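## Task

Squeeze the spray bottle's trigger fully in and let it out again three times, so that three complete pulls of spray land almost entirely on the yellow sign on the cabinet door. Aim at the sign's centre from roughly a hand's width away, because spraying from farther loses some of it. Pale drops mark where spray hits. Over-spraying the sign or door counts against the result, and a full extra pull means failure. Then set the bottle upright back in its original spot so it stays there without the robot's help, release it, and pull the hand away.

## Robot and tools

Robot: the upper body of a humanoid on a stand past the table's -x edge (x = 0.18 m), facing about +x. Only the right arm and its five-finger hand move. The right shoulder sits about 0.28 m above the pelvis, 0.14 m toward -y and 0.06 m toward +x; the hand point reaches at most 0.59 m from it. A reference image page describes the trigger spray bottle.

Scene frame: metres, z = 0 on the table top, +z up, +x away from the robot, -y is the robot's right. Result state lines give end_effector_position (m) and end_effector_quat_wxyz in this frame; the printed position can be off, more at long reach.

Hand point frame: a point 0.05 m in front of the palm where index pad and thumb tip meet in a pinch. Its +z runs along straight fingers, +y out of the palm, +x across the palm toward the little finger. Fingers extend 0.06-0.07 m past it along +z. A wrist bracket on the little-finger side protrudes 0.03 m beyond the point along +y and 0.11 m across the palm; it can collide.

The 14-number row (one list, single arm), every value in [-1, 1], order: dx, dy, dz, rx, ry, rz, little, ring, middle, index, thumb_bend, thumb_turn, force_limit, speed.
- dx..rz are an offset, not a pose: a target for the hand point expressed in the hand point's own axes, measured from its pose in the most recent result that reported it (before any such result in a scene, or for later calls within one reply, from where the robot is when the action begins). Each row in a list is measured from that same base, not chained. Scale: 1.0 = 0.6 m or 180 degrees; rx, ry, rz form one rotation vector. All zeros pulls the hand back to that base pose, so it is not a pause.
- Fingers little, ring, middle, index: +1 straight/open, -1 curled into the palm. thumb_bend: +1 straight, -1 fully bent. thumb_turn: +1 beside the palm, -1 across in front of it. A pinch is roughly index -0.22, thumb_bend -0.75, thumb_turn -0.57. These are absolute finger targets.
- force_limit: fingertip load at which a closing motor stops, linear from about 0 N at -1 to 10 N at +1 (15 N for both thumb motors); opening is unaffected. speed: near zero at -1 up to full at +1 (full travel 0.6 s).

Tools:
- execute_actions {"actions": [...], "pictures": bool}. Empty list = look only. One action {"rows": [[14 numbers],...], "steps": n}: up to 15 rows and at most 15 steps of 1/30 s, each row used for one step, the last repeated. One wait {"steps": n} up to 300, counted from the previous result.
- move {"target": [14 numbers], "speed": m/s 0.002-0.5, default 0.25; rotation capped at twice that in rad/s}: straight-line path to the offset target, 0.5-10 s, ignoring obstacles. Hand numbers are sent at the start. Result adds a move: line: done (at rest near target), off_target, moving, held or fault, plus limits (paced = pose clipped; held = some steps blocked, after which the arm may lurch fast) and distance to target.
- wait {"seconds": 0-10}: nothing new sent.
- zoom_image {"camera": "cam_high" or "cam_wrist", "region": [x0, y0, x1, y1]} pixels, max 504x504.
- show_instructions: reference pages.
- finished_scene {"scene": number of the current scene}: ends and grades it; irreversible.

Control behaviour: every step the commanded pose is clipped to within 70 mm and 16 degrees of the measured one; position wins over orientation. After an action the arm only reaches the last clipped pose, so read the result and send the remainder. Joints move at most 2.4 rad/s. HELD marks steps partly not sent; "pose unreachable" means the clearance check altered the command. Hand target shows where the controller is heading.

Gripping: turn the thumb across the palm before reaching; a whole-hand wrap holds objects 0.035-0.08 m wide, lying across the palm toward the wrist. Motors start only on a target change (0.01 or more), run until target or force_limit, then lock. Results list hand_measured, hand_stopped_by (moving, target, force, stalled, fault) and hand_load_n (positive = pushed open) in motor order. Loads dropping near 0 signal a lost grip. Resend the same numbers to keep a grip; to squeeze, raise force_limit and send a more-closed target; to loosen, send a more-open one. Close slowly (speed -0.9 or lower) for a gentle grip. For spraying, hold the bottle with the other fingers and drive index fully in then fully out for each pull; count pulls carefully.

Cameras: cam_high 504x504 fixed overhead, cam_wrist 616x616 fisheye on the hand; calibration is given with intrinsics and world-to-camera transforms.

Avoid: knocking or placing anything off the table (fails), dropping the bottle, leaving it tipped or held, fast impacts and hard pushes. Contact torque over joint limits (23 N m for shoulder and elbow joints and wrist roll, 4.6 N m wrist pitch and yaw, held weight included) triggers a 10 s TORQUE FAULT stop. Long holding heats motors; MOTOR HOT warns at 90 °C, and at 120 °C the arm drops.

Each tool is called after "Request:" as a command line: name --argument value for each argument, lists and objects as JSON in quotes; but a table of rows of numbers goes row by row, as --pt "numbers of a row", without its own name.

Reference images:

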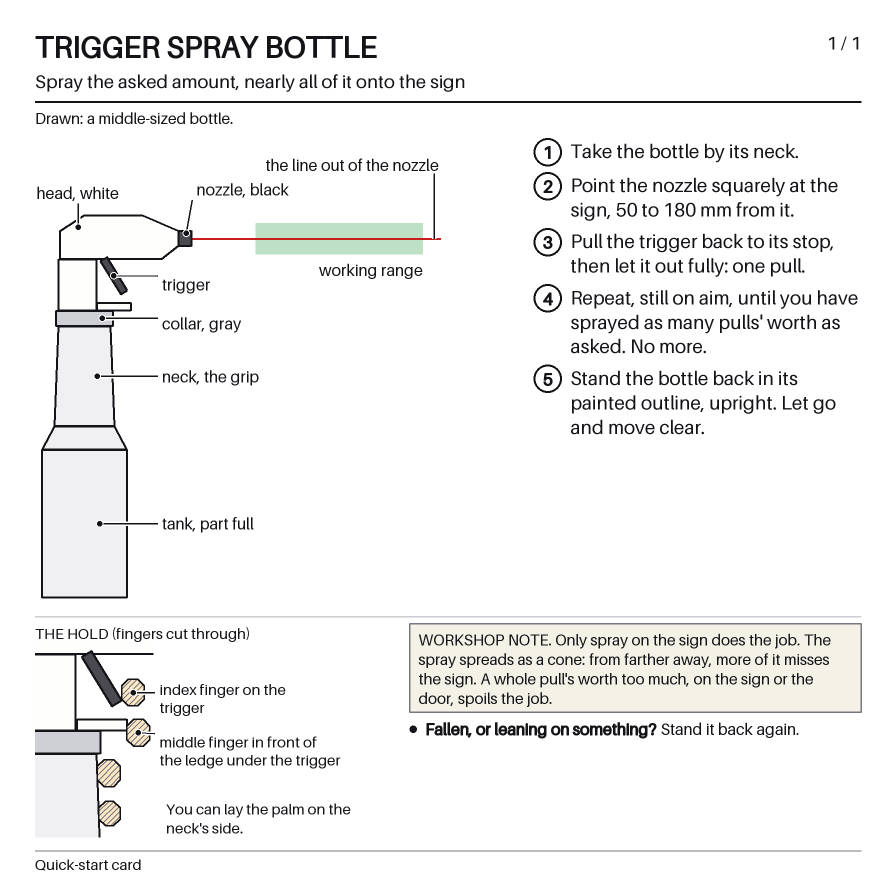

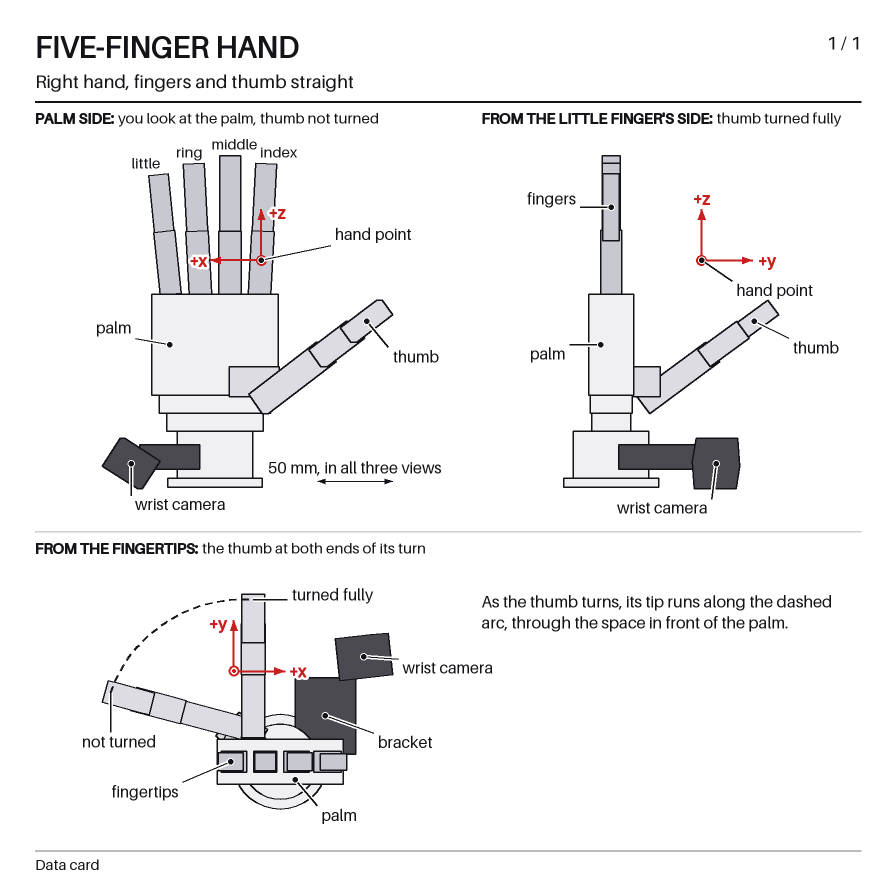

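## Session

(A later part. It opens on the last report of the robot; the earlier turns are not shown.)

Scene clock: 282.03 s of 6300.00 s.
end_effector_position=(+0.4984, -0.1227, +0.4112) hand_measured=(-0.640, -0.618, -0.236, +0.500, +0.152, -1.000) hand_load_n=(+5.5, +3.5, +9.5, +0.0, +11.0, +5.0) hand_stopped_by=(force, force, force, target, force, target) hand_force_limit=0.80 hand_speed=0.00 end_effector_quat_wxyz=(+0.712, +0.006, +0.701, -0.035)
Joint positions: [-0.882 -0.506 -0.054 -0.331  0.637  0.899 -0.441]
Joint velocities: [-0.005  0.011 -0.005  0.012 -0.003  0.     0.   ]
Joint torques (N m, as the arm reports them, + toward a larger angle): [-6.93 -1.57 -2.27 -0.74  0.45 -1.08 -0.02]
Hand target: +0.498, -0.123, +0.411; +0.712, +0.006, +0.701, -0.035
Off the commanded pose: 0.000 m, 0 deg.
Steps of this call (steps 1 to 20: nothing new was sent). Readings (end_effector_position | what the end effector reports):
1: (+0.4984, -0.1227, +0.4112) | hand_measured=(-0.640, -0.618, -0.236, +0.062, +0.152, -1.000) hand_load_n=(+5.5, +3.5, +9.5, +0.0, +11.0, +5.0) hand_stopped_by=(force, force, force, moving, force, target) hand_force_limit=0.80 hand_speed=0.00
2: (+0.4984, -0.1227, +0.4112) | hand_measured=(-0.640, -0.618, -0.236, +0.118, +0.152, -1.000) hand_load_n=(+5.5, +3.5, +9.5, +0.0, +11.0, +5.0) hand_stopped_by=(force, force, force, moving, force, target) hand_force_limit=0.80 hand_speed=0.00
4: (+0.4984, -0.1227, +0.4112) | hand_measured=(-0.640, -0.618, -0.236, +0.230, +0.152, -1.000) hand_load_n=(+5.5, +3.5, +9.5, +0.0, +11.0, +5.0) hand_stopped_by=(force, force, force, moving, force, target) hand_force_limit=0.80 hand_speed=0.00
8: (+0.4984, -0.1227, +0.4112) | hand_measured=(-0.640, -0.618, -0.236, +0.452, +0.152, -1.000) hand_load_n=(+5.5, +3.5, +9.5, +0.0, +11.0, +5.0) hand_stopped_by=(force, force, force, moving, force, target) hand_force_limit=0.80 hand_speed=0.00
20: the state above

Request:
execute_actions --actions '[{"rows": [[0, 0, 0, 0, 0, 0, -1, -1, -1, -1, -1, -1, 0.5, -0.3]], "steps": 15}]' --pictures false

Request:
execute_actions --actions '[{"steps": 40}]' --pictures false

Request:
execute_actions --actions '[{"rows": [[0, 0, 0, 0, 0, 0, -1, -1, -1, 0.5, -1, -1, 0.5, 0.0]], "steps": 15}]' --pictures false

Request:
execute_actions --actions '[{"steps": 25}]'

Scene clock: 289.20 s of 6300.00 s.
end_effector_position=(+0.4984, -0.1227, +0.4112) hand_measured=(-0.640, -0.618, -0.236, +0.036, +0.152, -1.000) hand_load_n=(+5.5, +3.5, +9.5, +0.0, +11.0, +5.0) hand_stopped_by=(force, force, force, moving, force, target) hand_force_limit=0.50 hand_speed=-0.30 end_effector_quat_wxyz=(+0.712, +0.006, +0.701, -0.035)
Joint positions: [-0.882 -0.506 -0.054 -0.331  0.637  0.899 -0.441]
Joint velocities: [ 0.005  0.     0.     0.003 -0.002  0.     0.   ]
Joint torques (N m, as the arm reports them, + toward a larger angle): [-7.01 -1.5  -2.38 -0.68  0.33 -1.06 -0.01]
Hand target: +0.498, -0.123, +0.411; +0.712, +0.006, +0.701, -0.035
Off the commanded pose: 0.000 m, 0 deg.
Steps of this call (steps 1 to 90: nothing new was sent; then 3.67 s passed at rest; steps 91 to 105: all 15 steps of this action). Readings (end_effector_position | what the end effector reports):
91: (+0.4984, -0.1227, +0.4112) | hand_measured=(-0.640, -0.618, -0.236, +0.500, +0.152, -1.000) hand_load_n=(+5.5, +3.5, +9.5, +0.0, +11.0, +5.0) hand_stopped_by=(force, force, force, moving, force, target) hand_force_limit=0.50 hand_speed=-0.30
92: (+0.4984, -0.1227, +0.4112) | hand_measured=(-0.640, -0.618, -0.236, +0.500, +0.152, -1.000) hand_load_n=(+5.5, +3.5, +9.5, +0.0, +11.0, +5.0) hand_stopped_by=(force, force, force, moving, force, target) hand_force_limit=0.50 hand_speed=-0.30
94: (+0.4984, -0.1227, +0.4112) | hand_measured=(-0.640, -0.618, -0.236, +0.464, +0.152, -1.000) hand_load_n=(+5.5, +3.5, +9.5, +0.0, +11.0, +5.0) hand_stopped_by=(force, force, force, moving, force, target) hand_force_limit=0.50 hand_speed=-0.30
98: (+0.4984, -0.1227, +0.4112) | hand_measured=(-0.640, -0.618, -0.236, +0.310, +0.152, -1.000) hand_load_n=(+5.5, +3.5, +9.5, +0.0, +11.0, +5.0) hand_stopped_by=(force, force, force, moving, force, target) hand_force_limit=0.50 hand_speed=-0.30
105: the state above

Scene clock: 290.53 s of 6300.00 s.
end_effector_position=(+0.4984, -0.1227, +0.4112) hand_measured=(-0.640, -0.618, -0.236, -0.654, +0.152, -1.000) hand_load_n=(+6.5, +4.0, +8.5, +11.0, +11.0, +5.0) hand_stopped_by=(force, force, force, force, force, target) hand_force_limit=0.50 hand_speed=-0.30 end_effector_quat_wxyz=(+0.712, +0.006, +0.701, -0.035)
Joint positions: [-0.882 -0.506 -0.054 -0.331  0.637  0.899 -0.441]
Joint velocities: [-0.005  0.     0.009  0.006 -0.005  0.     0.   ]
Joint torques (N m, as the arm reports them, + toward a larger angle): [-7.   -1.5  -2.23 -0.73  0.42 -1.07 -0.03]
Hand target: +0.498, -0.123, +0.411; +0.712, +0.006, +0.701, -0.035
Off the commanded pose: 0.000 m, 0 deg.
Steps of this call (steps 1 to 40: nothing new was sent). Readings (end_effector_position | what the end effector reports):
1: (+0.4984, -0.1227, +0.4112) | hand_measured=(-0.640, -0.618, -0.236, -0.002, +0.152, -1.000) hand_load_n=(+5.5, +3.5, +9.5, +0.0, +11.0, +5.0) hand_stopped_by=(force, force, force, moving, force, target) hand_force_limit=0.50 hand_speed=-0.30
2: (+0.4984, -0.1227, +0.4112) | hand_measured=(-0.640, -0.618, -0.236, -0.040, +0.152, -1.000) hand_load_n=(+5.5, +3.5, +9.5, +0.0, +11.0, +5.0) hand_stopped_by=(force, force, force, moving, force, target) hand_force_limit=0.50 hand_speed=-0.30
4: (+0.4984, -0.1227, +0.4112) | hand_measured=(-0.640, -0.618, -0.236, -0.118, +0.152, -1.000) hand_load_n=(+5.5, +3.5, +9.5, +0.0, +11.0, +5.0) hand_stopped_by=(force, force, force, moving, force, target) hand_force_limit=0.50 hand_speed=-0.30
8: (+0.4984, -0.1227, +0.4112) | hand_measured=(-0.640, -0.618, -0.236, -0.274, +0.152, -1.000) hand_load_n=(+5.5, +3.5, +9.5, +0.0, +11.0, +5.0) hand_stopped_by=(force, force, force, moving, force, target) hand_force_limit=0.50 hand_speed=-0.30
40: the state above

Scene clock: 291.03 s of 6300.00 s.
end_effector_position=(+0.4984, -0.1227, +0.4112) hand_measured=(-0.640, -0.618, -0.236, +0.006, +0.152, -1.000) hand_load_n=(+5.5, +4.0, +9.5, +0.0, +11.0, +5.0) hand_stopped_by=(force, force, force, moving, force, target) hand_force_limit=0.50 hand_speed=0.00 end_effector_quat_wxyz=(+0.712, +0.006, +0.701, -0.035)
Joint positions: [-0.882 -0.506 -0.054 -0.331  0.637  0.899 -0.441]
Joint velocities: [ 0.002 -0.009  0.005 -0.002  0.     0.     0.   ]
Joint torques (N m, as the arm reports them, + toward a larger angle): [-6.96 -1.45 -2.27 -0.7   0.51 -1.05 -0.01]
Hand target: +0.498, -0.123, +0.411; +0.712, +0.006, +0.701, -0.035
Off the commanded pose: 0.000 m, 0 deg.
Steps of this call (steps 1 to 15: all 15 steps of this action). Readings (end_effector_position | what the end effector reports):
1: (+0.4984, -0.1227, +0.4112) | hand_measured=(-0.640, -0.618, -0.236, -0.654, +0.152, -1.000) hand_load_n=(+6.5, +4.0, +8.5, +11.0, +11.0, +5.0) hand_stopped_by=(force, force, force, moving, force, target) hand_force_limit=0.50 hand_speed=0.00
2: (+0.4984, -0.1227, +0.4112) | hand_measured=(-0.640, -0.618, -0.236, -0.654, +0.152, -1.000) hand_load_n=(+6.5, +4.0, +8.5, +11.0, +11.0, +5.0) hand_stopped_by=(force, force, force, moving, force, target) hand_force_limit=0.50 hand_speed=0.00
4: (+0.4984, -0.1227, +0.4112) | hand_measured=(-0.640, -0.618, -0.236, -0.606, +0.152, -1.000) hand_load_n=(+5.5, +4.0, +9.5, +2.5, +11.0, +5.5) hand_stopped_by=(force, force, force, moving, force, target) hand_force_limit=0.50 hand_speed=0.00
8: (+0.4984, -0.1227, +0.4112) | hand_measured=(-0.640, -0.618, -0.236, -0.382, +0.152, -1.000) hand_load_n=(+5.5, +4.0, +9.5, +1.0, +11.0, +5.0) hand_stopped_by=(force, force, force, moving, force, target) hand_force_limit=0.50 hand_speed=0.00
15: the state above

Scene clock: 291.87 s of 6300.00 s.
end_effector_position=(+0.4984, -0.1227, +0.4112) hand_measured=(-0.640, -0.618, -0.236, +0.500, +0.152, -1.000) hand_load_n=(+5.5, +4.0, +9.5, +0.0, +11.0, +5.0) hand_stopped_by=(force, force, force, target, force, target) hand_force_limit=0.50 hand_speed=0.00 end_effector_quat_wxyz=(+0.712, +0.006, +0.701, -0.035)
Joint positions: [-0.882 -0.506 -0.054 -0.331  0.637  0.899 -0.441]
Joint velocities: [-0.006  0.006  0.011  0.    -0.003  0.     0.   ]
Joint torques (N m, as the arm reports them, + toward a larger angle): [-6.9  -1.56 -2.31 -0.62  0.44 -1.07 -0.02]
Hand target: +0.498, -0.123, +0.411; +0.712, +0.006, +0.701, -0.035
Off the commanded pose: 0.000 m, 0 deg.
Steps of this call (steps 1 to 25: nothing new was sent). Readings (end_effector_position | what the end effector reports):
1: (+0.4984, -0.1227, +0.4112) | hand_measured=(-0.640, -0.618, -0.236, +0.062, +0.152, -1.000) hand_load_n=(+5.5, +4.0, +9.5, +0.0, +11.0, +5.0) hand_stopped_by=(force, force, force, moving, force, target) hand_force_limit=0.50 hand_speed=0.00
2: (+0.4984, -0.1227, +0.4112) | hand_measured=(-0.640, -0.618, -0.236, +0.116, +0.152, -1.000) hand_load_n=(+5.5, +4.0, +9.5, +0.0, +11.0, +5.0) hand_stopped_by=(force, force, force, moving, force, target) hand_force_limit=0.50 hand_speed=0.00
4: (+0.4984, -0.1227, +0.4112) | hand_measured=(-0.640, -0.618, -0.236, +0.228, +0.152, -1.000) hand_load_n=(+5.5, +4.0, +9.5, +0.0, +11.0, +5.0) hand_stopped_by=(force, force, force, moving, force, target) hand_force_limit=0.50 hand_speed=0.00
8: (+0.4984, -0.1227, +0.4112) | hand_measured=(-0.640, -0.618, -0.236, +0.450, +0.152, -1.000) hand_load_n=(+5.5, +4.0, +9.5, +0.0, +11.0, +5.0) hand_stopped_by=(force, force, force, moving, force, target) hand_force_limit=0.50 hand_speed=0.00
25: the state above
camera_calibration (this result's frames):
cam_wrist: T_world_to_cam=[[0.215912, 0.976252, -0.0177293, 0.0185318], [-0.526338, 0.131662, 0.84002, -0.0652679], [0.822405, -0.172039, 0.542266, -0.535309], [0, 0, 0, 1]] pos_world=[0.401887, -0.101592, 0.345435]

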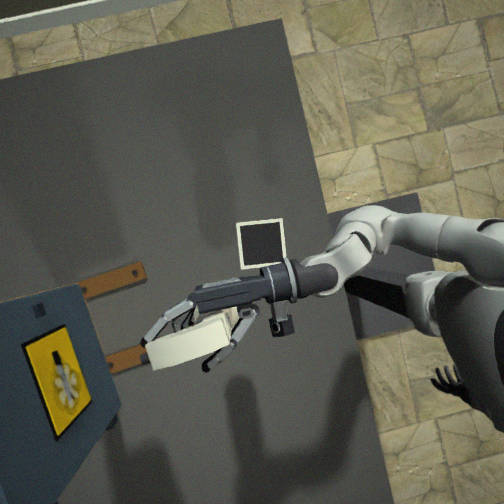

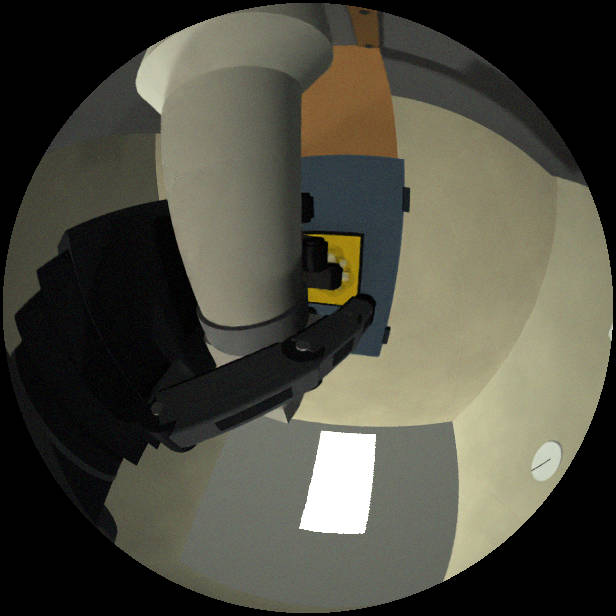

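Request:
zoom_image --camera "cam_high" --region '[10, 315, 110, 445]'

Region (10, 315, 110, 445) of cam_high's 504x504 image, scaled by 3.877, with more detail than that image has; it fills the left 388 columns of this view, and the rest is white.

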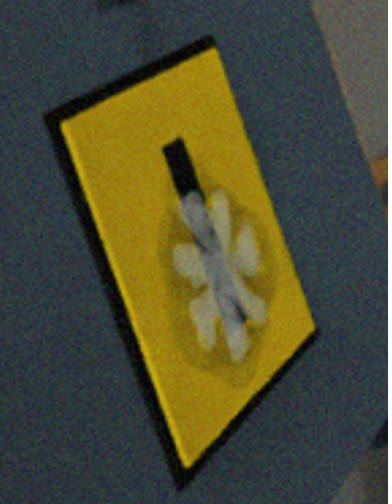

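Request:
execute_actions --actions '[{"rows": [[0, 0, 0, 0, 0, 0, -1, -1, -1, -1, -1, -1, 0.5, -0.3]], "steps": 15}]' --pictures false

Request:
execute_actions --actions '[{"steps": 40}]' --pictures false

Request:
execute_actions --actions '[{"rows": [[0, 0, 0, 0, 0, 0, -1, -1, -1, 0.5, -1, -1, 0.5, 0.0]], "steps": 15}]' --pictures false

Request:
execute_actions --actions '[{"steps": 25}]'

Request:
zoom_image --camera "cam_high" --region '[10, 315, 110, 445]'

Scene clock: 309.17 s of 6300.00 s.
end_effector_position=(+0.4984, -0.1227, +0.4112) hand_measured=(-0.640, -0.618, -0.236, +0.036, +0.152, -1.000) hand_load_n=(+5.5, +4.0, +9.5, +0.0, +11.0, +5.0) hand_stopped_by=(force, force, force, moving, force, target) hand_force_limit=0.50 hand_speed=-0.30 end_effector_quat_wxyz=(+0.712, +0.006, +0.701, -0.035)
Joint positions: [-0.882 -0.506 -0.054 -0.331  0.637  0.899 -0.441]
Joint velocities: [ 0.011 -0.002  0.     0.006  0.     0.     0.   ]
Joint torques (N m, as the arm reports them, + toward a larger angle): [-6.96 -1.43 -2.33 -0.75  0.41 -1.06 -0.01]
Hand target: +0.498, -0.123, +0.411; +0.712, +0.006, +0.701, -0.035
Off the commanded pose: 0.000 m, 0 deg.
Steps of this call (steps 1 to 90: nothing new was sent; then 13.80 s passed at rest; steps 91 to 105: all 15 steps of this action). Readings (end_effector_position | what the end effector reports):
91: (+0.4984, -0.1227, +0.4112) | hand_measured=(-0.640, -0.618, -0.236, +0.500, +0.152, -1.000) hand_load_n=(+5.5, +4.0, +9.5, +0.0, +11.0, +5.0) hand_stopped_by=(force, force, force, moving, force, target) hand_force_limit=0.50 hand_speed=-0.30
92: (+0.4984, -0.1227, +0.4112) | hand_measured=(-0.640, -0.618, -0.236, +0.500, +0.152, -1.000) hand_load_n=(+5.5, +4.0, +9.5, +0.0, +11.0, +5.0) hand_stopped_by=(force, force, force, moving, force, target) hand_force_limit=0.50 hand_speed=-0.30
94: (+0.4984, -0.1227, +0.4112) | hand_measured=(-0.640, -0.618, -0.236, +0.464, +0.152, -1.000) hand_load_n=(+5.5, +4.0, +9.5, +0.0, +11.0, +5.0) hand_stopped_by=(force, force, force, moving, force, target) hand_force_limit=0.50 hand_speed=-0.30
98: (+0.4984, -0.1227, +0.4112) | hand_measured=(-0.640, -0.618, -0.236, +0.310, +0.152, -1.000) hand_load_n=(+5.5, +4.0, +9.5, +0.0, +11.0, +5.0) hand_stopped_by=(force, force, force, moving, force, target) hand_force_limit=0.50 hand_speed=-0.30
105: the state above

Scene clock: 310.50 s of 6300.00 s.
end_effector_position=(+0.4984, -0.1227, +0.4112) hand_measured=(-0.640, -0.618, -0.236, -0.654, +0.152, -1.000) hand_load_n=(+6.5, +4.0, +8.5, +11.0, +11.0, +5.0) hand_stopped_by=(force, force, force, force, force, target) hand_force_limit=0.50 hand_speed=-0.30 end_effector_quat_wxyz=(+0.712, +0.006, +0.701, -0.035)
Joint positions: [-0.882 -0.506 -0.054 -0.331  0.637  0.899 -0.441]
Joint velocities: [ 0.009 -0.003  0.015  0.012  0.     0.     0.   ]
Joint torques (N m, as the arm reports them, + toward a larger angle): [-7.02 -1.49 -2.35 -0.69  0.36 -1.08 -0.04]
Hand target: +0.498, -0.123, +0.411; +0.712, +0.006, +0.701, -0.035
Off the commanded pose: 0.000 m, 0 deg.
Steps of this call (steps 1 to 40: nothing new was sent). Readings (end_effector_position | what the end effector reports):
1: (+0.4984, -0.1227, +0.4112) | hand_measured=(-0.640, -0.618, -0.236, -0.002, +0.152, -1.000) hand_load_n=(+5.5, +4.0, +9.5, +0.0, +11.0, +5.0) hand_stopped_by=(force, force, force, moving, force, target) hand_force_limit=0.50 hand_speed=-0.30
2: (+0.4984, -0.1227, +0.4112) | hand_measured=(-0.640, -0.618, -0.236, -0.040, +0.152, -1.000) hand_load_n=(+5.5, +4.0, +9.5, +0.0, +11.0, +5.0) hand_stopped_by=(force, force, force, moving, force, target) hand_force_limit=0.50 hand_speed=-0.30
4: (+0.4984, -0.1227, +0.4112) | hand_measured=(-0.640, -0.618, -0.236, -0.118, +0.152, -1.000) hand_load_n=(+5.5, +4.0, +9.5, +0.0, +11.0, +5.0) hand_stopped_by=(force, force, force, moving, force, target) hand_force_limit=0.50 hand_speed=-0.30
8: (+0.4984, -0.1227, +0.4112) | hand_measured=(-0.640, -0.618, -0.236, -0.274, +0.152, -1.000) hand_load_n=(+5.5, +4.0, +9.5, +0.0, +11.0, +5.0) hand_stopped_by=(force, force, force, moving, force, target) hand_force_limit=0.50 hand_speed=-0.30
40: the state above

Scene clock: 311.00 s of 6300.00 s.
end_effector_position=(+0.4984, -0.1227, +0.4112) hand_measured=(-0.640, -0.618, -0.236, +0.006, +0.152, -1.000) hand_load_n=(+5.5, +4.0, +9.5, +0.0, +11.0, +5.0) hand_stopped_by=(force, force, force, moving, force, target) hand_force_limit=0.50 hand_speed=0.00 end_effector_quat_wxyz=(+0.712, +0.006, +0.701, -0.035)
Joint positions: [-0.882 -0.506 -0.054 -0.331  0.637  0.899 -0.441]
Joint velocities: [ 0.006  0.003 -0.005  0.005  0.     0.     0.   ]
Joint torques (N m, as the arm reports them, + toward a larger angle): [-6.96 -1.49 -2.21 -0.71  0.39 -1.06  0.  ]
Hand target: +0.498, -0.123, +0.411; +0.712, +0.006, +0.701, -0.035
Off the commanded pose: 0.000 m, 0 deg.
Steps of this call (steps 1 to 15: all 15 steps of this action). Readings (end_effector_position | what the end effector reports):
1: (+0.4984, -0.1227, +0.4112) | hand_measured=(-0.640, -0.618, -0.236, -0.654, +0.152, -1.000) hand_load_n=(+6.5, +4.0, +8.5, +11.0, +11.0, +5.0) hand_stopped_by=(force, force, force, moving, force, target) hand_force_limit=0.50 hand_speed=0.00
2: (+0.4984, -0.1227, +0.4112) | hand_measured=(-0.640, -0.618, -0.236, -0.654, +0.152, -1.000) hand_load_n=(+6.5, +4.0, +8.5, +11.0, +11.0, +5.0) hand_stopped_by=(force, force, force, moving, force, target) hand_force_limit=0.50 hand_speed=0.00
4: (+0.4984, -0.1227, +0.4112) | hand_measured=(-0.640, -0.618, -0.236, -0.604, +0.152, -1.000) hand_load_n=(+5.5, +4.0, +9.5, +2.5, +11.0, +5.5) hand_stopped_by=(force, force, force, moving, force, target) hand_force_limit=0.50 hand_speed=0.00
8: (+0.4984, -0.1227, +0.4112) | hand_measured=(-0.640, -0.618, -0.236, -0.382, +0.152, -1.000) hand_load_n=(+5.5, +4.0, +9.5, +1.0, +11.0, +5.0) hand_stopped_by=(force, force, force, moving, force, target) hand_force_limit=0.50 hand_speed=0.00
15: the state above

Scene clock: 311.83 s of 6300.00 s.
end_effector_position=(+0.4984, -0.1227, +0.4112) hand_measured=(-0.640, -0.618, -0.236, +0.500, +0.152, -1.000) hand_load_n=(+5.5, +4.0, +9.5, +0.0, +11.0, +5.0) hand_stopped_by=(force, force, force, target, force, target) hand_force_limit=0.50 hand_speed=0.00 end_effector_quat_wxyz=(+0.712, +0.006, +0.701, -0.035)
Joint positions: [-0.882 -0.506 -0.054 -0.331  0.637  0.899 -0.441]
Joint velocities: [-0.003 -0.003  0.005  0.002  0.011  0.     0.   ]
Joint torques (N m, as the arm reports them, + toward a larger angle): [-7.01 -1.5  -2.28 -0.65  0.4  -1.07  0.  ]
Hand target: +0.498, -0.123, +0.411; +0.712, +0.006, +0.701, -0.035
Off the commanded pose: 0.000 m, 0 deg.
Steps of this call (steps 1 to 25: nothing new was sent). Readings (end_effector_position | what the end effector reports):
1: (+0.4984, -0.1227, +0.4112) | hand_measured=(-0.640, -0.618, -0.236, +0.060, +0.152, -1.000) hand_load_n=(+5.5, +4.0, +9.5, +0.0, +11.0, +5.0) hand_stopped_by=(force, force, force, moving, force, target) hand_force_limit=0.50 hand_speed=0.00
2: (+0.4984, -0.1227, +0.4112) | hand_measured=(-0.640, -0.618, -0.236, +0.118, +0.152, -1.000) hand_load_n=(+5.5, +4.0, +9.5, +0.0, +11.0, +5.0) hand_stopped_by=(force, force, force, moving, force, target) hand_force_limit=0.50 hand_speed=0.00
4: (+0.4984, -0.1227, +0.4112) | hand_measured=(-0.640, -0.618, -0.236, +0.228, +0.152, -1.000) hand_load_n=(+5.5, +4.0, +9.5, +0.0, +11.0, +5.0) hand_stopped_by=(force, force, force, moving, force, target) hand_force_limit=0.50 hand_speed=0.00
8: (+0.4984, -0.1227, +0.4112) | hand_measured=(-0.640, -0.618, -0.236, +0.452, +0.152, -1.000) hand_load_n=(+5.5, +4.0, +9.5, +0.0, +11.0, +5.0) hand_stopped_by=(force, force, force, moving, force, target) hand_force_limit=0.50 hand_speed=0.00
25: the state above
camera_calibration (this result's frames):
cam_wrist: T_world_to_cam=[[0.215912, 0.976252, -0.0177378, 0.0185349], [-0.526326, 0.131667, 0.840027, -0.0652725], [0.822413, -0.172036, 0.542255, -0.535307], [0, 0, 0, 1]] pos_world=[0.401887, -0.101593, 0.345432]

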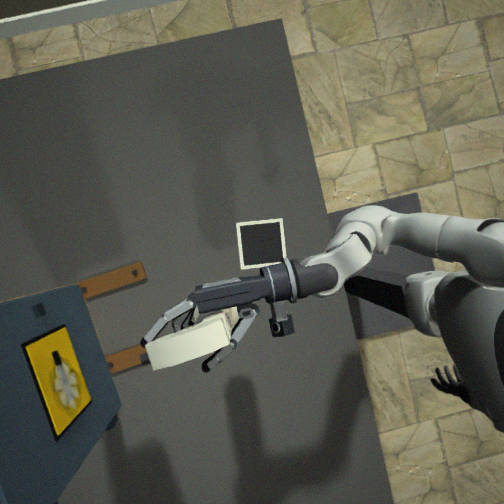

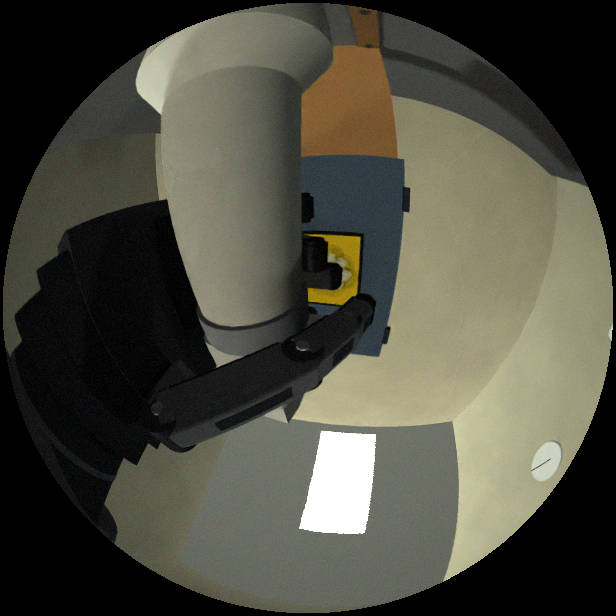

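Region (10, 315, 110, 445) of cam_high's 504x504 image, scaled by 3.877, with more detail than that image has; it fills the left 388 columns of this view, and the rest is white.

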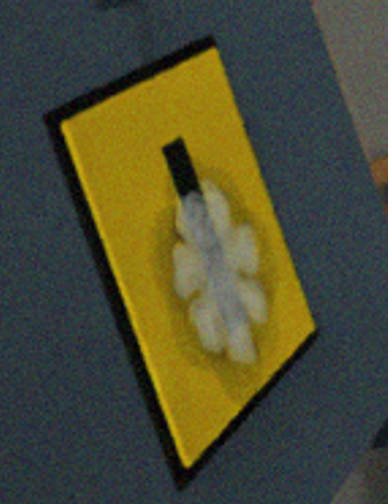

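Request:
move --target '[0.254, -0.135, -0.2, 0.0256, 0.006, 0.0127, -1, -1, -1, 0.5, -1, -1, 0.5, 0.0]' --speed 0.15

Scene clock: 325.50 s of 6300.00 s.
end_effector_position=(+0.3797, -0.1863, +0.2532) hand_measured=(-0.640, -0.618, -0.236, +0.500, +0.152, -1.000) hand_load_n=(+5.5, +4.0, +9.5, +0.0, +11.0, +5.0) hand_stopped_by=(force, force, force, target, force, target) hand_force_limit=0.50 hand_speed=0.00 end_effector_quat_wxyz=(+0.701, +0.046, +0.711, -0.024)
Joint positions: [ 0.09  -0.37  -0.107 -0.363  0.423  0.053 -0.084]
Joint velocities: [ 0.003 -0.003 -0.006 -0.008  0.002  0.     0.   ]
Joint torques (N m, as the arm reports them, + toward a larger angle): [-2.38 -1.24 -2.06 -1.39  0.47 -1.14  0.09]
Hand target: +0.380, -0.186, +0.253; +0.702, +0.044, +0.711, -0.024
Off the commanded pose: 0.018 m, 3 deg.
After step 90, 8.77 s passed at rest.
move: off_target
camera_calibration (this result's frames):
cam_wrist: T_world_to_cam=[[0.256174, 0.965488, 0.0469958, 0.0697888], [-0.498037, 0.0901641, 0.862456, -0.0108197], [0.828453, -0.244345, 0.503946, -0.368927], [0, 0, 0, 1]] pos_world=[0.282372, -0.15655, 0.191971]

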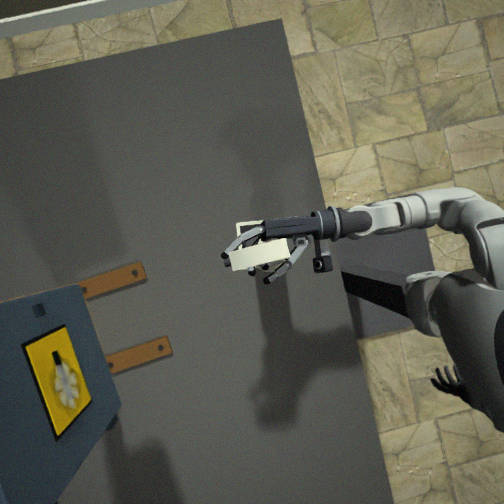

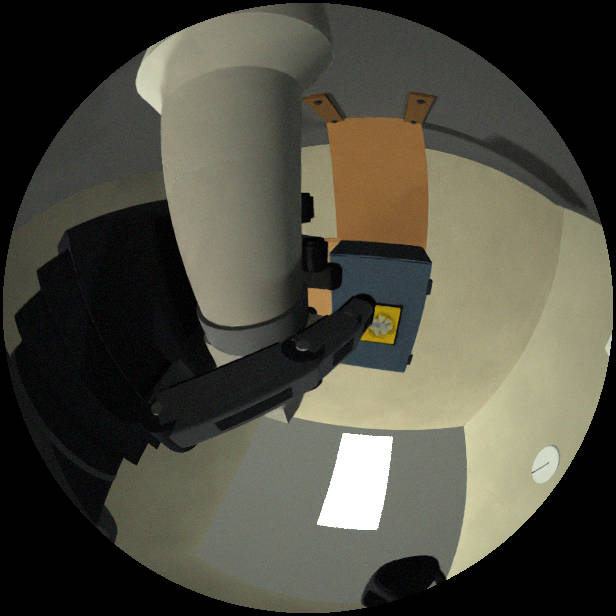

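Request:
move --target '[0.021, -0.029, -0.003, 0.0126, -0.005, -0.0096, -1, -1, -1, 0.5, -1, -1, 0.5, 0.0]' --speed 0.05

Request:
zoom_image --camera "cam_high" --region '[200, 180, 340, 290]'

Scene clock: 335.63 s of 6300.00 s.
end_effector_position=(+0.3766, -0.2027, +0.2406) hand_measured=(-0.640, -0.618, -0.236, +0.500, +0.152, -1.000) hand_load_n=(+5.5, +4.0, +9.5, +0.0, +11.0, +5.0) hand_stopped_by=(force, force, force, target, force, target) hand_force_limit=0.50 hand_speed=0.00 end_effector_quat_wxyz=(+0.705, +0.051, +0.706, -0.047)
Joint positions: [ 0.1   -0.365 -0.116 -0.253  0.397 -0.069 -0.066]
Joint velocities: [ 0.009  0.     0.    -0.005  0.    -0.006  0.   ]
Joint torques (N m, as the arm reports them, + toward a larger angle): [-1.97 -1.37 -2.08 -1.28  0.52 -1.16  0.05]
Hand target: +0.376, -0.203, +0.240; +0.705, +0.049, +0.706, -0.048
Off the commanded pose: 0.001 m, 0 deg.
After step 90, 6.30 s passed at rest.
move: done
camera_calibration (this result's frames):
cam_wrist: T_world_to_cam=[[0.293601, 0.955614, 0.0244888, 0.0763182], [-0.504025, 0.132986, 0.853389, 0.0131017], [0.812254, -0.262899, 0.520698, -0.365762], [0, 0, 0, 1]] pos_world=[0.281288, -0.170832, 0.177402]

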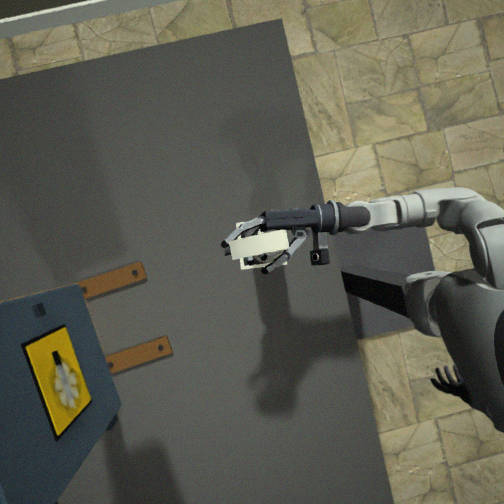

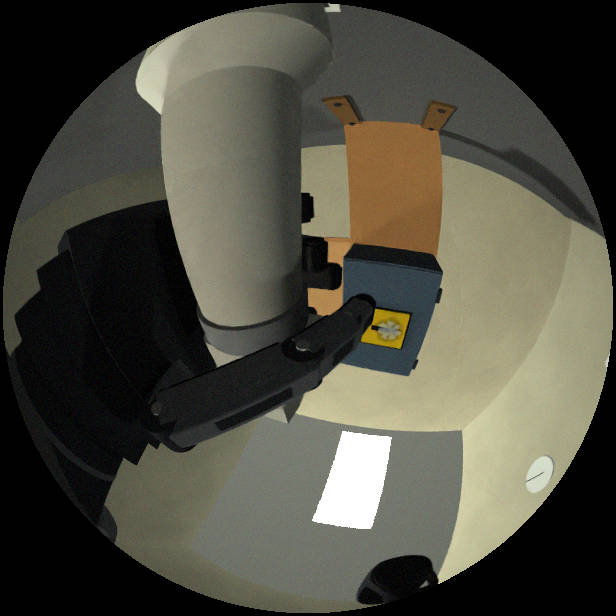

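Region (200, 180, 340, 290) of cam_high's 504x504 image, scaled by 3.600, with more detail than that image has; it fills the top 396 rows of this view, and the rest is white.

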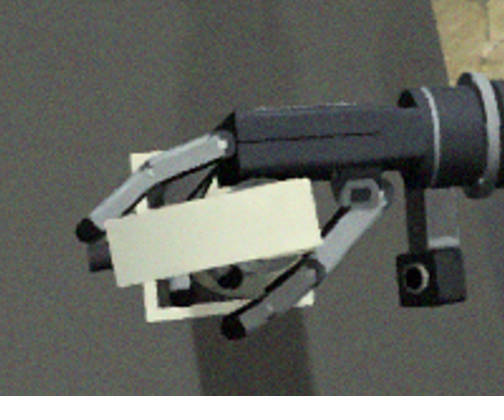

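Position looks good. Lowering gently onto the table.

Request:
move --target '[0.018, 0, 0, 0, 0, 0, -1, -1, -1, 0.5, -1, -1, 0.5, 0.0]' --speed 0.02

Scene clock: 338.77 s of 6300.00 s.
end_effector_position=(+0.3765, -0.2040, +0.2299) hand_measured=(-0.640, -0.618, -0.236, +0.500, +0.152, -1.000) hand_load_n=(+5.5, +4.0, +9.5, +0.0, +11.0, +5.0) hand_stopped_by=(force, force, force, target, force, target) hand_force_limit=0.50 hand_speed=0.00 end_effector_quat_wxyz=(+0.705, +0.053, +0.706, -0.047)
Joint positions: [ 0.091 -0.354 -0.102 -0.178  0.386 -0.133 -0.053]
Joint velocities: [-0.006 -0.014  0.    -0.003 -0.005 -0.01   0.   ]
Joint torques (N m, as the arm reports them, + toward a larger angle): [-2.35 -1.27 -1.89 -1.32  0.54 -1.16  0.08]
Hand target: +0.377, -0.203, +0.230; +0.705, +0.051, +0.705, -0.047
Off the commanded pose: 0.001 m, 0 deg.
move: done
camera_calibration (this result's frames):
cam_wrist: T_world_to_cam=[[0.296839, 0.954572, 0.0260437, 0.0760281], [-0.502363, 0.132908, 0.854381, 0.0214697], [0.812107, -0.266697, 0.518994, -0.36079], [0, 0, 0, 1]] pos_world=[0.281217, -0.171649, 0.166924]

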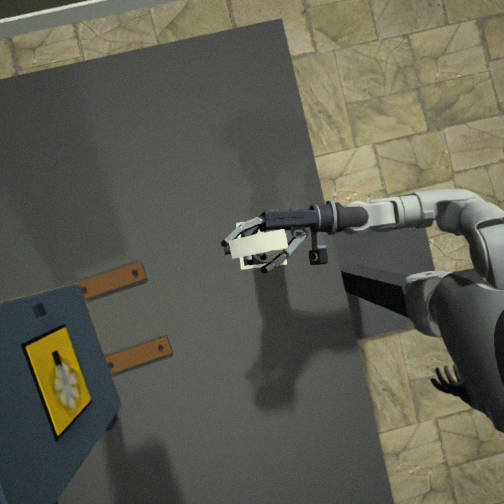

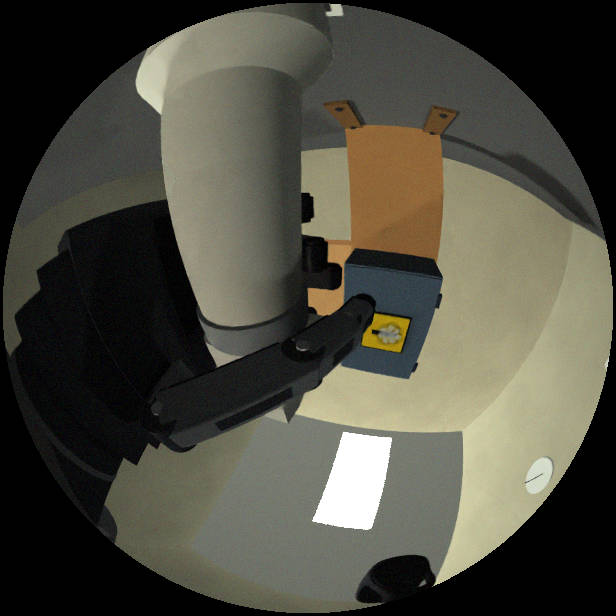

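Request:
move --target '[0.006, 0, 0, 0, 0, 0, -1, -1, -1, 0.5, -1, -1, 0.5, 0.0]' --speed 0.01

Scene clock: 344.80 s of 6300.00 s.
end_effector_position=(+0.3764, -0.2050, +0.2298) hand_measured=(-0.640, -0.618, -0.236, +0.500, +0.152, -1.000) hand_load_n=(+4.5, +3.5, +9.5, +0.0, +11.0, +6.0) hand_stopped_by=(force, force, force, target, force, target) hand_force_limit=0.50 hand_speed=0.00 end_effector_quat_wxyz=(+0.708, +0.053, +0.703, -0.048)
Joint positions: [ 0.088 -0.354 -0.1   -0.159  0.386 -0.158 -0.051]
Joint velocities: [ 0.     0.006  0.018  0.002  0.005 -0.003  0.   ]
Joint torques (N m, as the arm reports them, + toward a larger angle): [-1.6  -1.08 -1.54 -0.41  0.5  -0.7   0.02]
Hand target: +0.377, -0.204, +0.226; +0.705, +0.053, +0.706, -0.047
Off the commanded pose: 0.004 m, 1 deg.
After step 90, 2.33 s passed at rest.
move: off_target
camera_calibration (this result's frames):
cam_wrist: T_world_to_cam=[[0.298529, 0.95399, 0.027989, 0.0758631], [-0.509921, 0.134641, 0.849619, 0.0259447], [0.80676, -0.267908, 0.526654, -0.360902], [0, 0, 0, 1]] pos_world=[0.281744, -0.172554, 0.165904]

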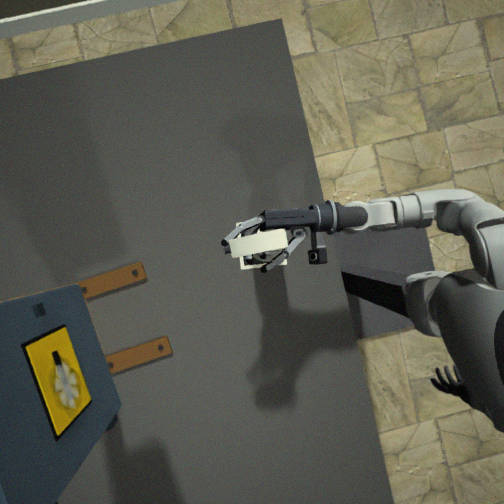

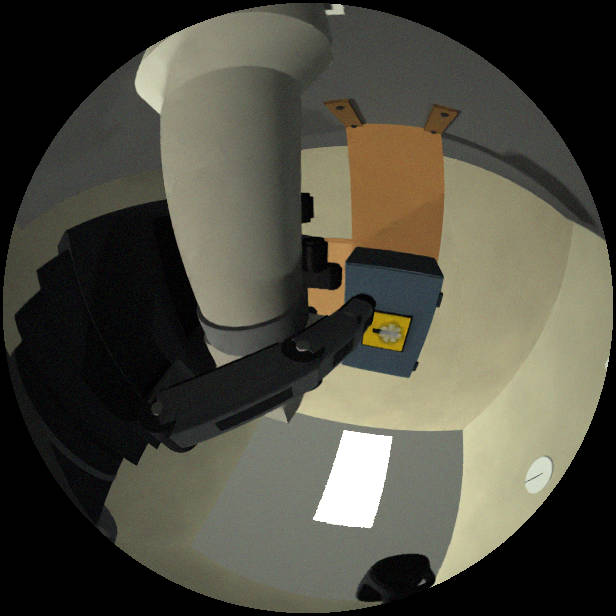

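The bottle is resting on the table now. Opening the hand, then retreating the way I came.

Request:
move --target '[0, 0, 0, 0, 0, 0, 1, 1, 1, 1, 1, -1, 0.5, -0.2]' --speed 0.02

Request:
move --target '[0, -0.13, -0.16, 0, 0, 0, 1, 1, 1, 1, 1, -1, 0.5, -0.2]' --speed 0.08

Scene clock: 349.77 s of 6300.00 s.
end_effector_position=(+0.3763, -0.2051, +0.2298) hand_measured=(+1.000, +1.000, +1.000, +1.000, +1.000, -1.000) hand_load_n=(+0.0, +0.0, +0.0, +0.0, +0.0, +0.0) hand_stopped_by=(target, target, target, target, target, target) hand_force_limit=0.50 hand_speed=-0.20 end_effector_quat_wxyz=(+0.708, +0.053, +0.703, -0.048)
Joint positions: [ 0.088 -0.354 -0.1   -0.159  0.386 -0.158 -0.051]
Joint velocities: [ 0.    -0.006  0.005  0.002  0.     0.     0.   ]
Joint torques (N m, as the arm reports them, + toward a larger angle): [-1.46 -1.22 -1.81 -0.82  0.53 -0.75 -0.02]
Hand target: +0.376, -0.205, +0.230; +0.708, +0.053, +0.703, -0.048
Off the commanded pose: 0.000 m, 0 deg.
After step 90, 0.47 s passed at rest.
move: done
camera_calibration (this result's frames):
cam_wrist: T_world_to_cam=[[0.298354, 0.954052, 0.0277331, 0.0760316], [-0.509929, 0.13477, 0.849593, 0.0259719], [0.806819, -0.267622, 0.526709, -0.360841], [0, 0, 0, 1]] pos_world=[0.281693, -0.172607, 0.165884]

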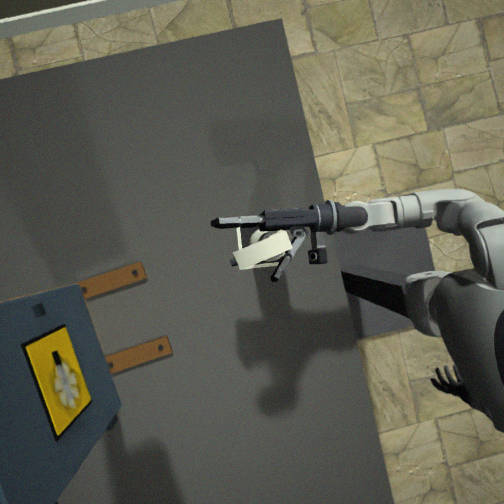

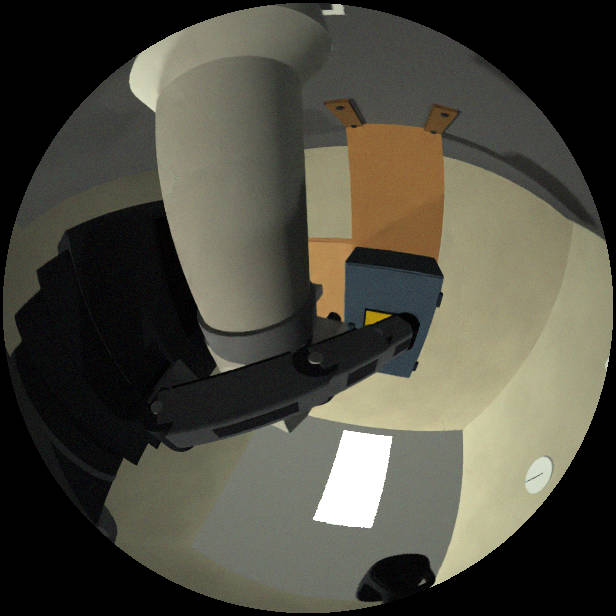

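Scene clock: 351.63 s of 6300.00 s.
end_effector_position=(+0.2706, -0.2636, +0.2225) hand_measured=(+1.000, +1.000, +1.000, +1.000, +1.000, -1.000) hand_load_n=(+0.0, +0.0, +0.0, +0.0, +0.0, +0.0) hand_stopped_by=(target, target, target, target, target, target) hand_force_limit=0.50 hand_speed=-0.20 end_effector_quat_wxyz=(+0.705, +0.059, +0.706, -0.037)
Joint positions: [ 0.483 -0.375 -0.304 -0.075  0.651 -0.474  0.347]
Joint velocities: [ 0.008  0.003  0.008 -0.006  0.002  0.     0.005]
Joint torques (N m, as the arm reports them, + toward a larger angle): [ 1.   -1.51 -2.57 -0.5   0.83 -0.79  0.1 ]
Hand target: +0.271, -0.265, +0.224; +0.706, +0.060, +0.705, -0.037
Off the commanded pose: 0.008 m, 2 deg.
move: off_target
camera_calibration (this result's frames):
cam_wrist: T_world_to_cam=[[0.29092, 0.955492, 0.0489889, 0.161281], [-0.504359, 0.109649, 0.856504, -0.0235027], [0.813011, -0.273882, 0.513811, -0.287793], [0, 0, 0, 1]] pos_world=[0.175205, -0.230347, 0.1601]

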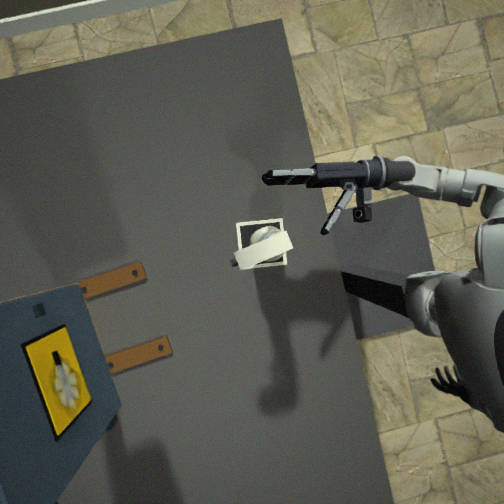

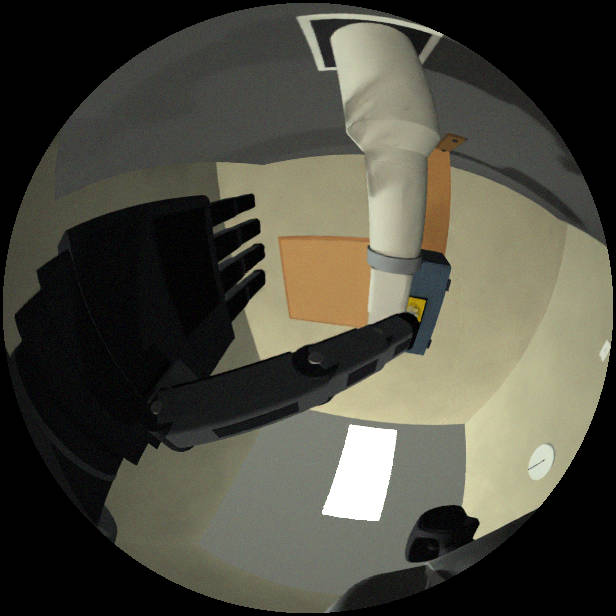

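Request:
zoom_image --camera "cam_high" --region '[200, 190, 320, 300]'

Region (200, 190, 320, 300) of cam_high's 504x504 image, scaled by 4.200, with more detail than that image has; it fills the top 462 rows of this view, and the rest is white.

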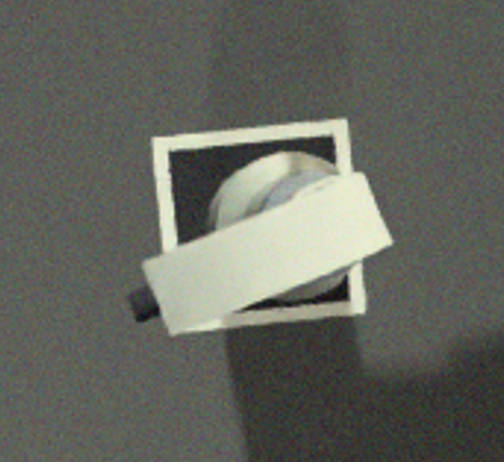

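Request:
finished_scene --scene 1

The scene is finished: the task was done.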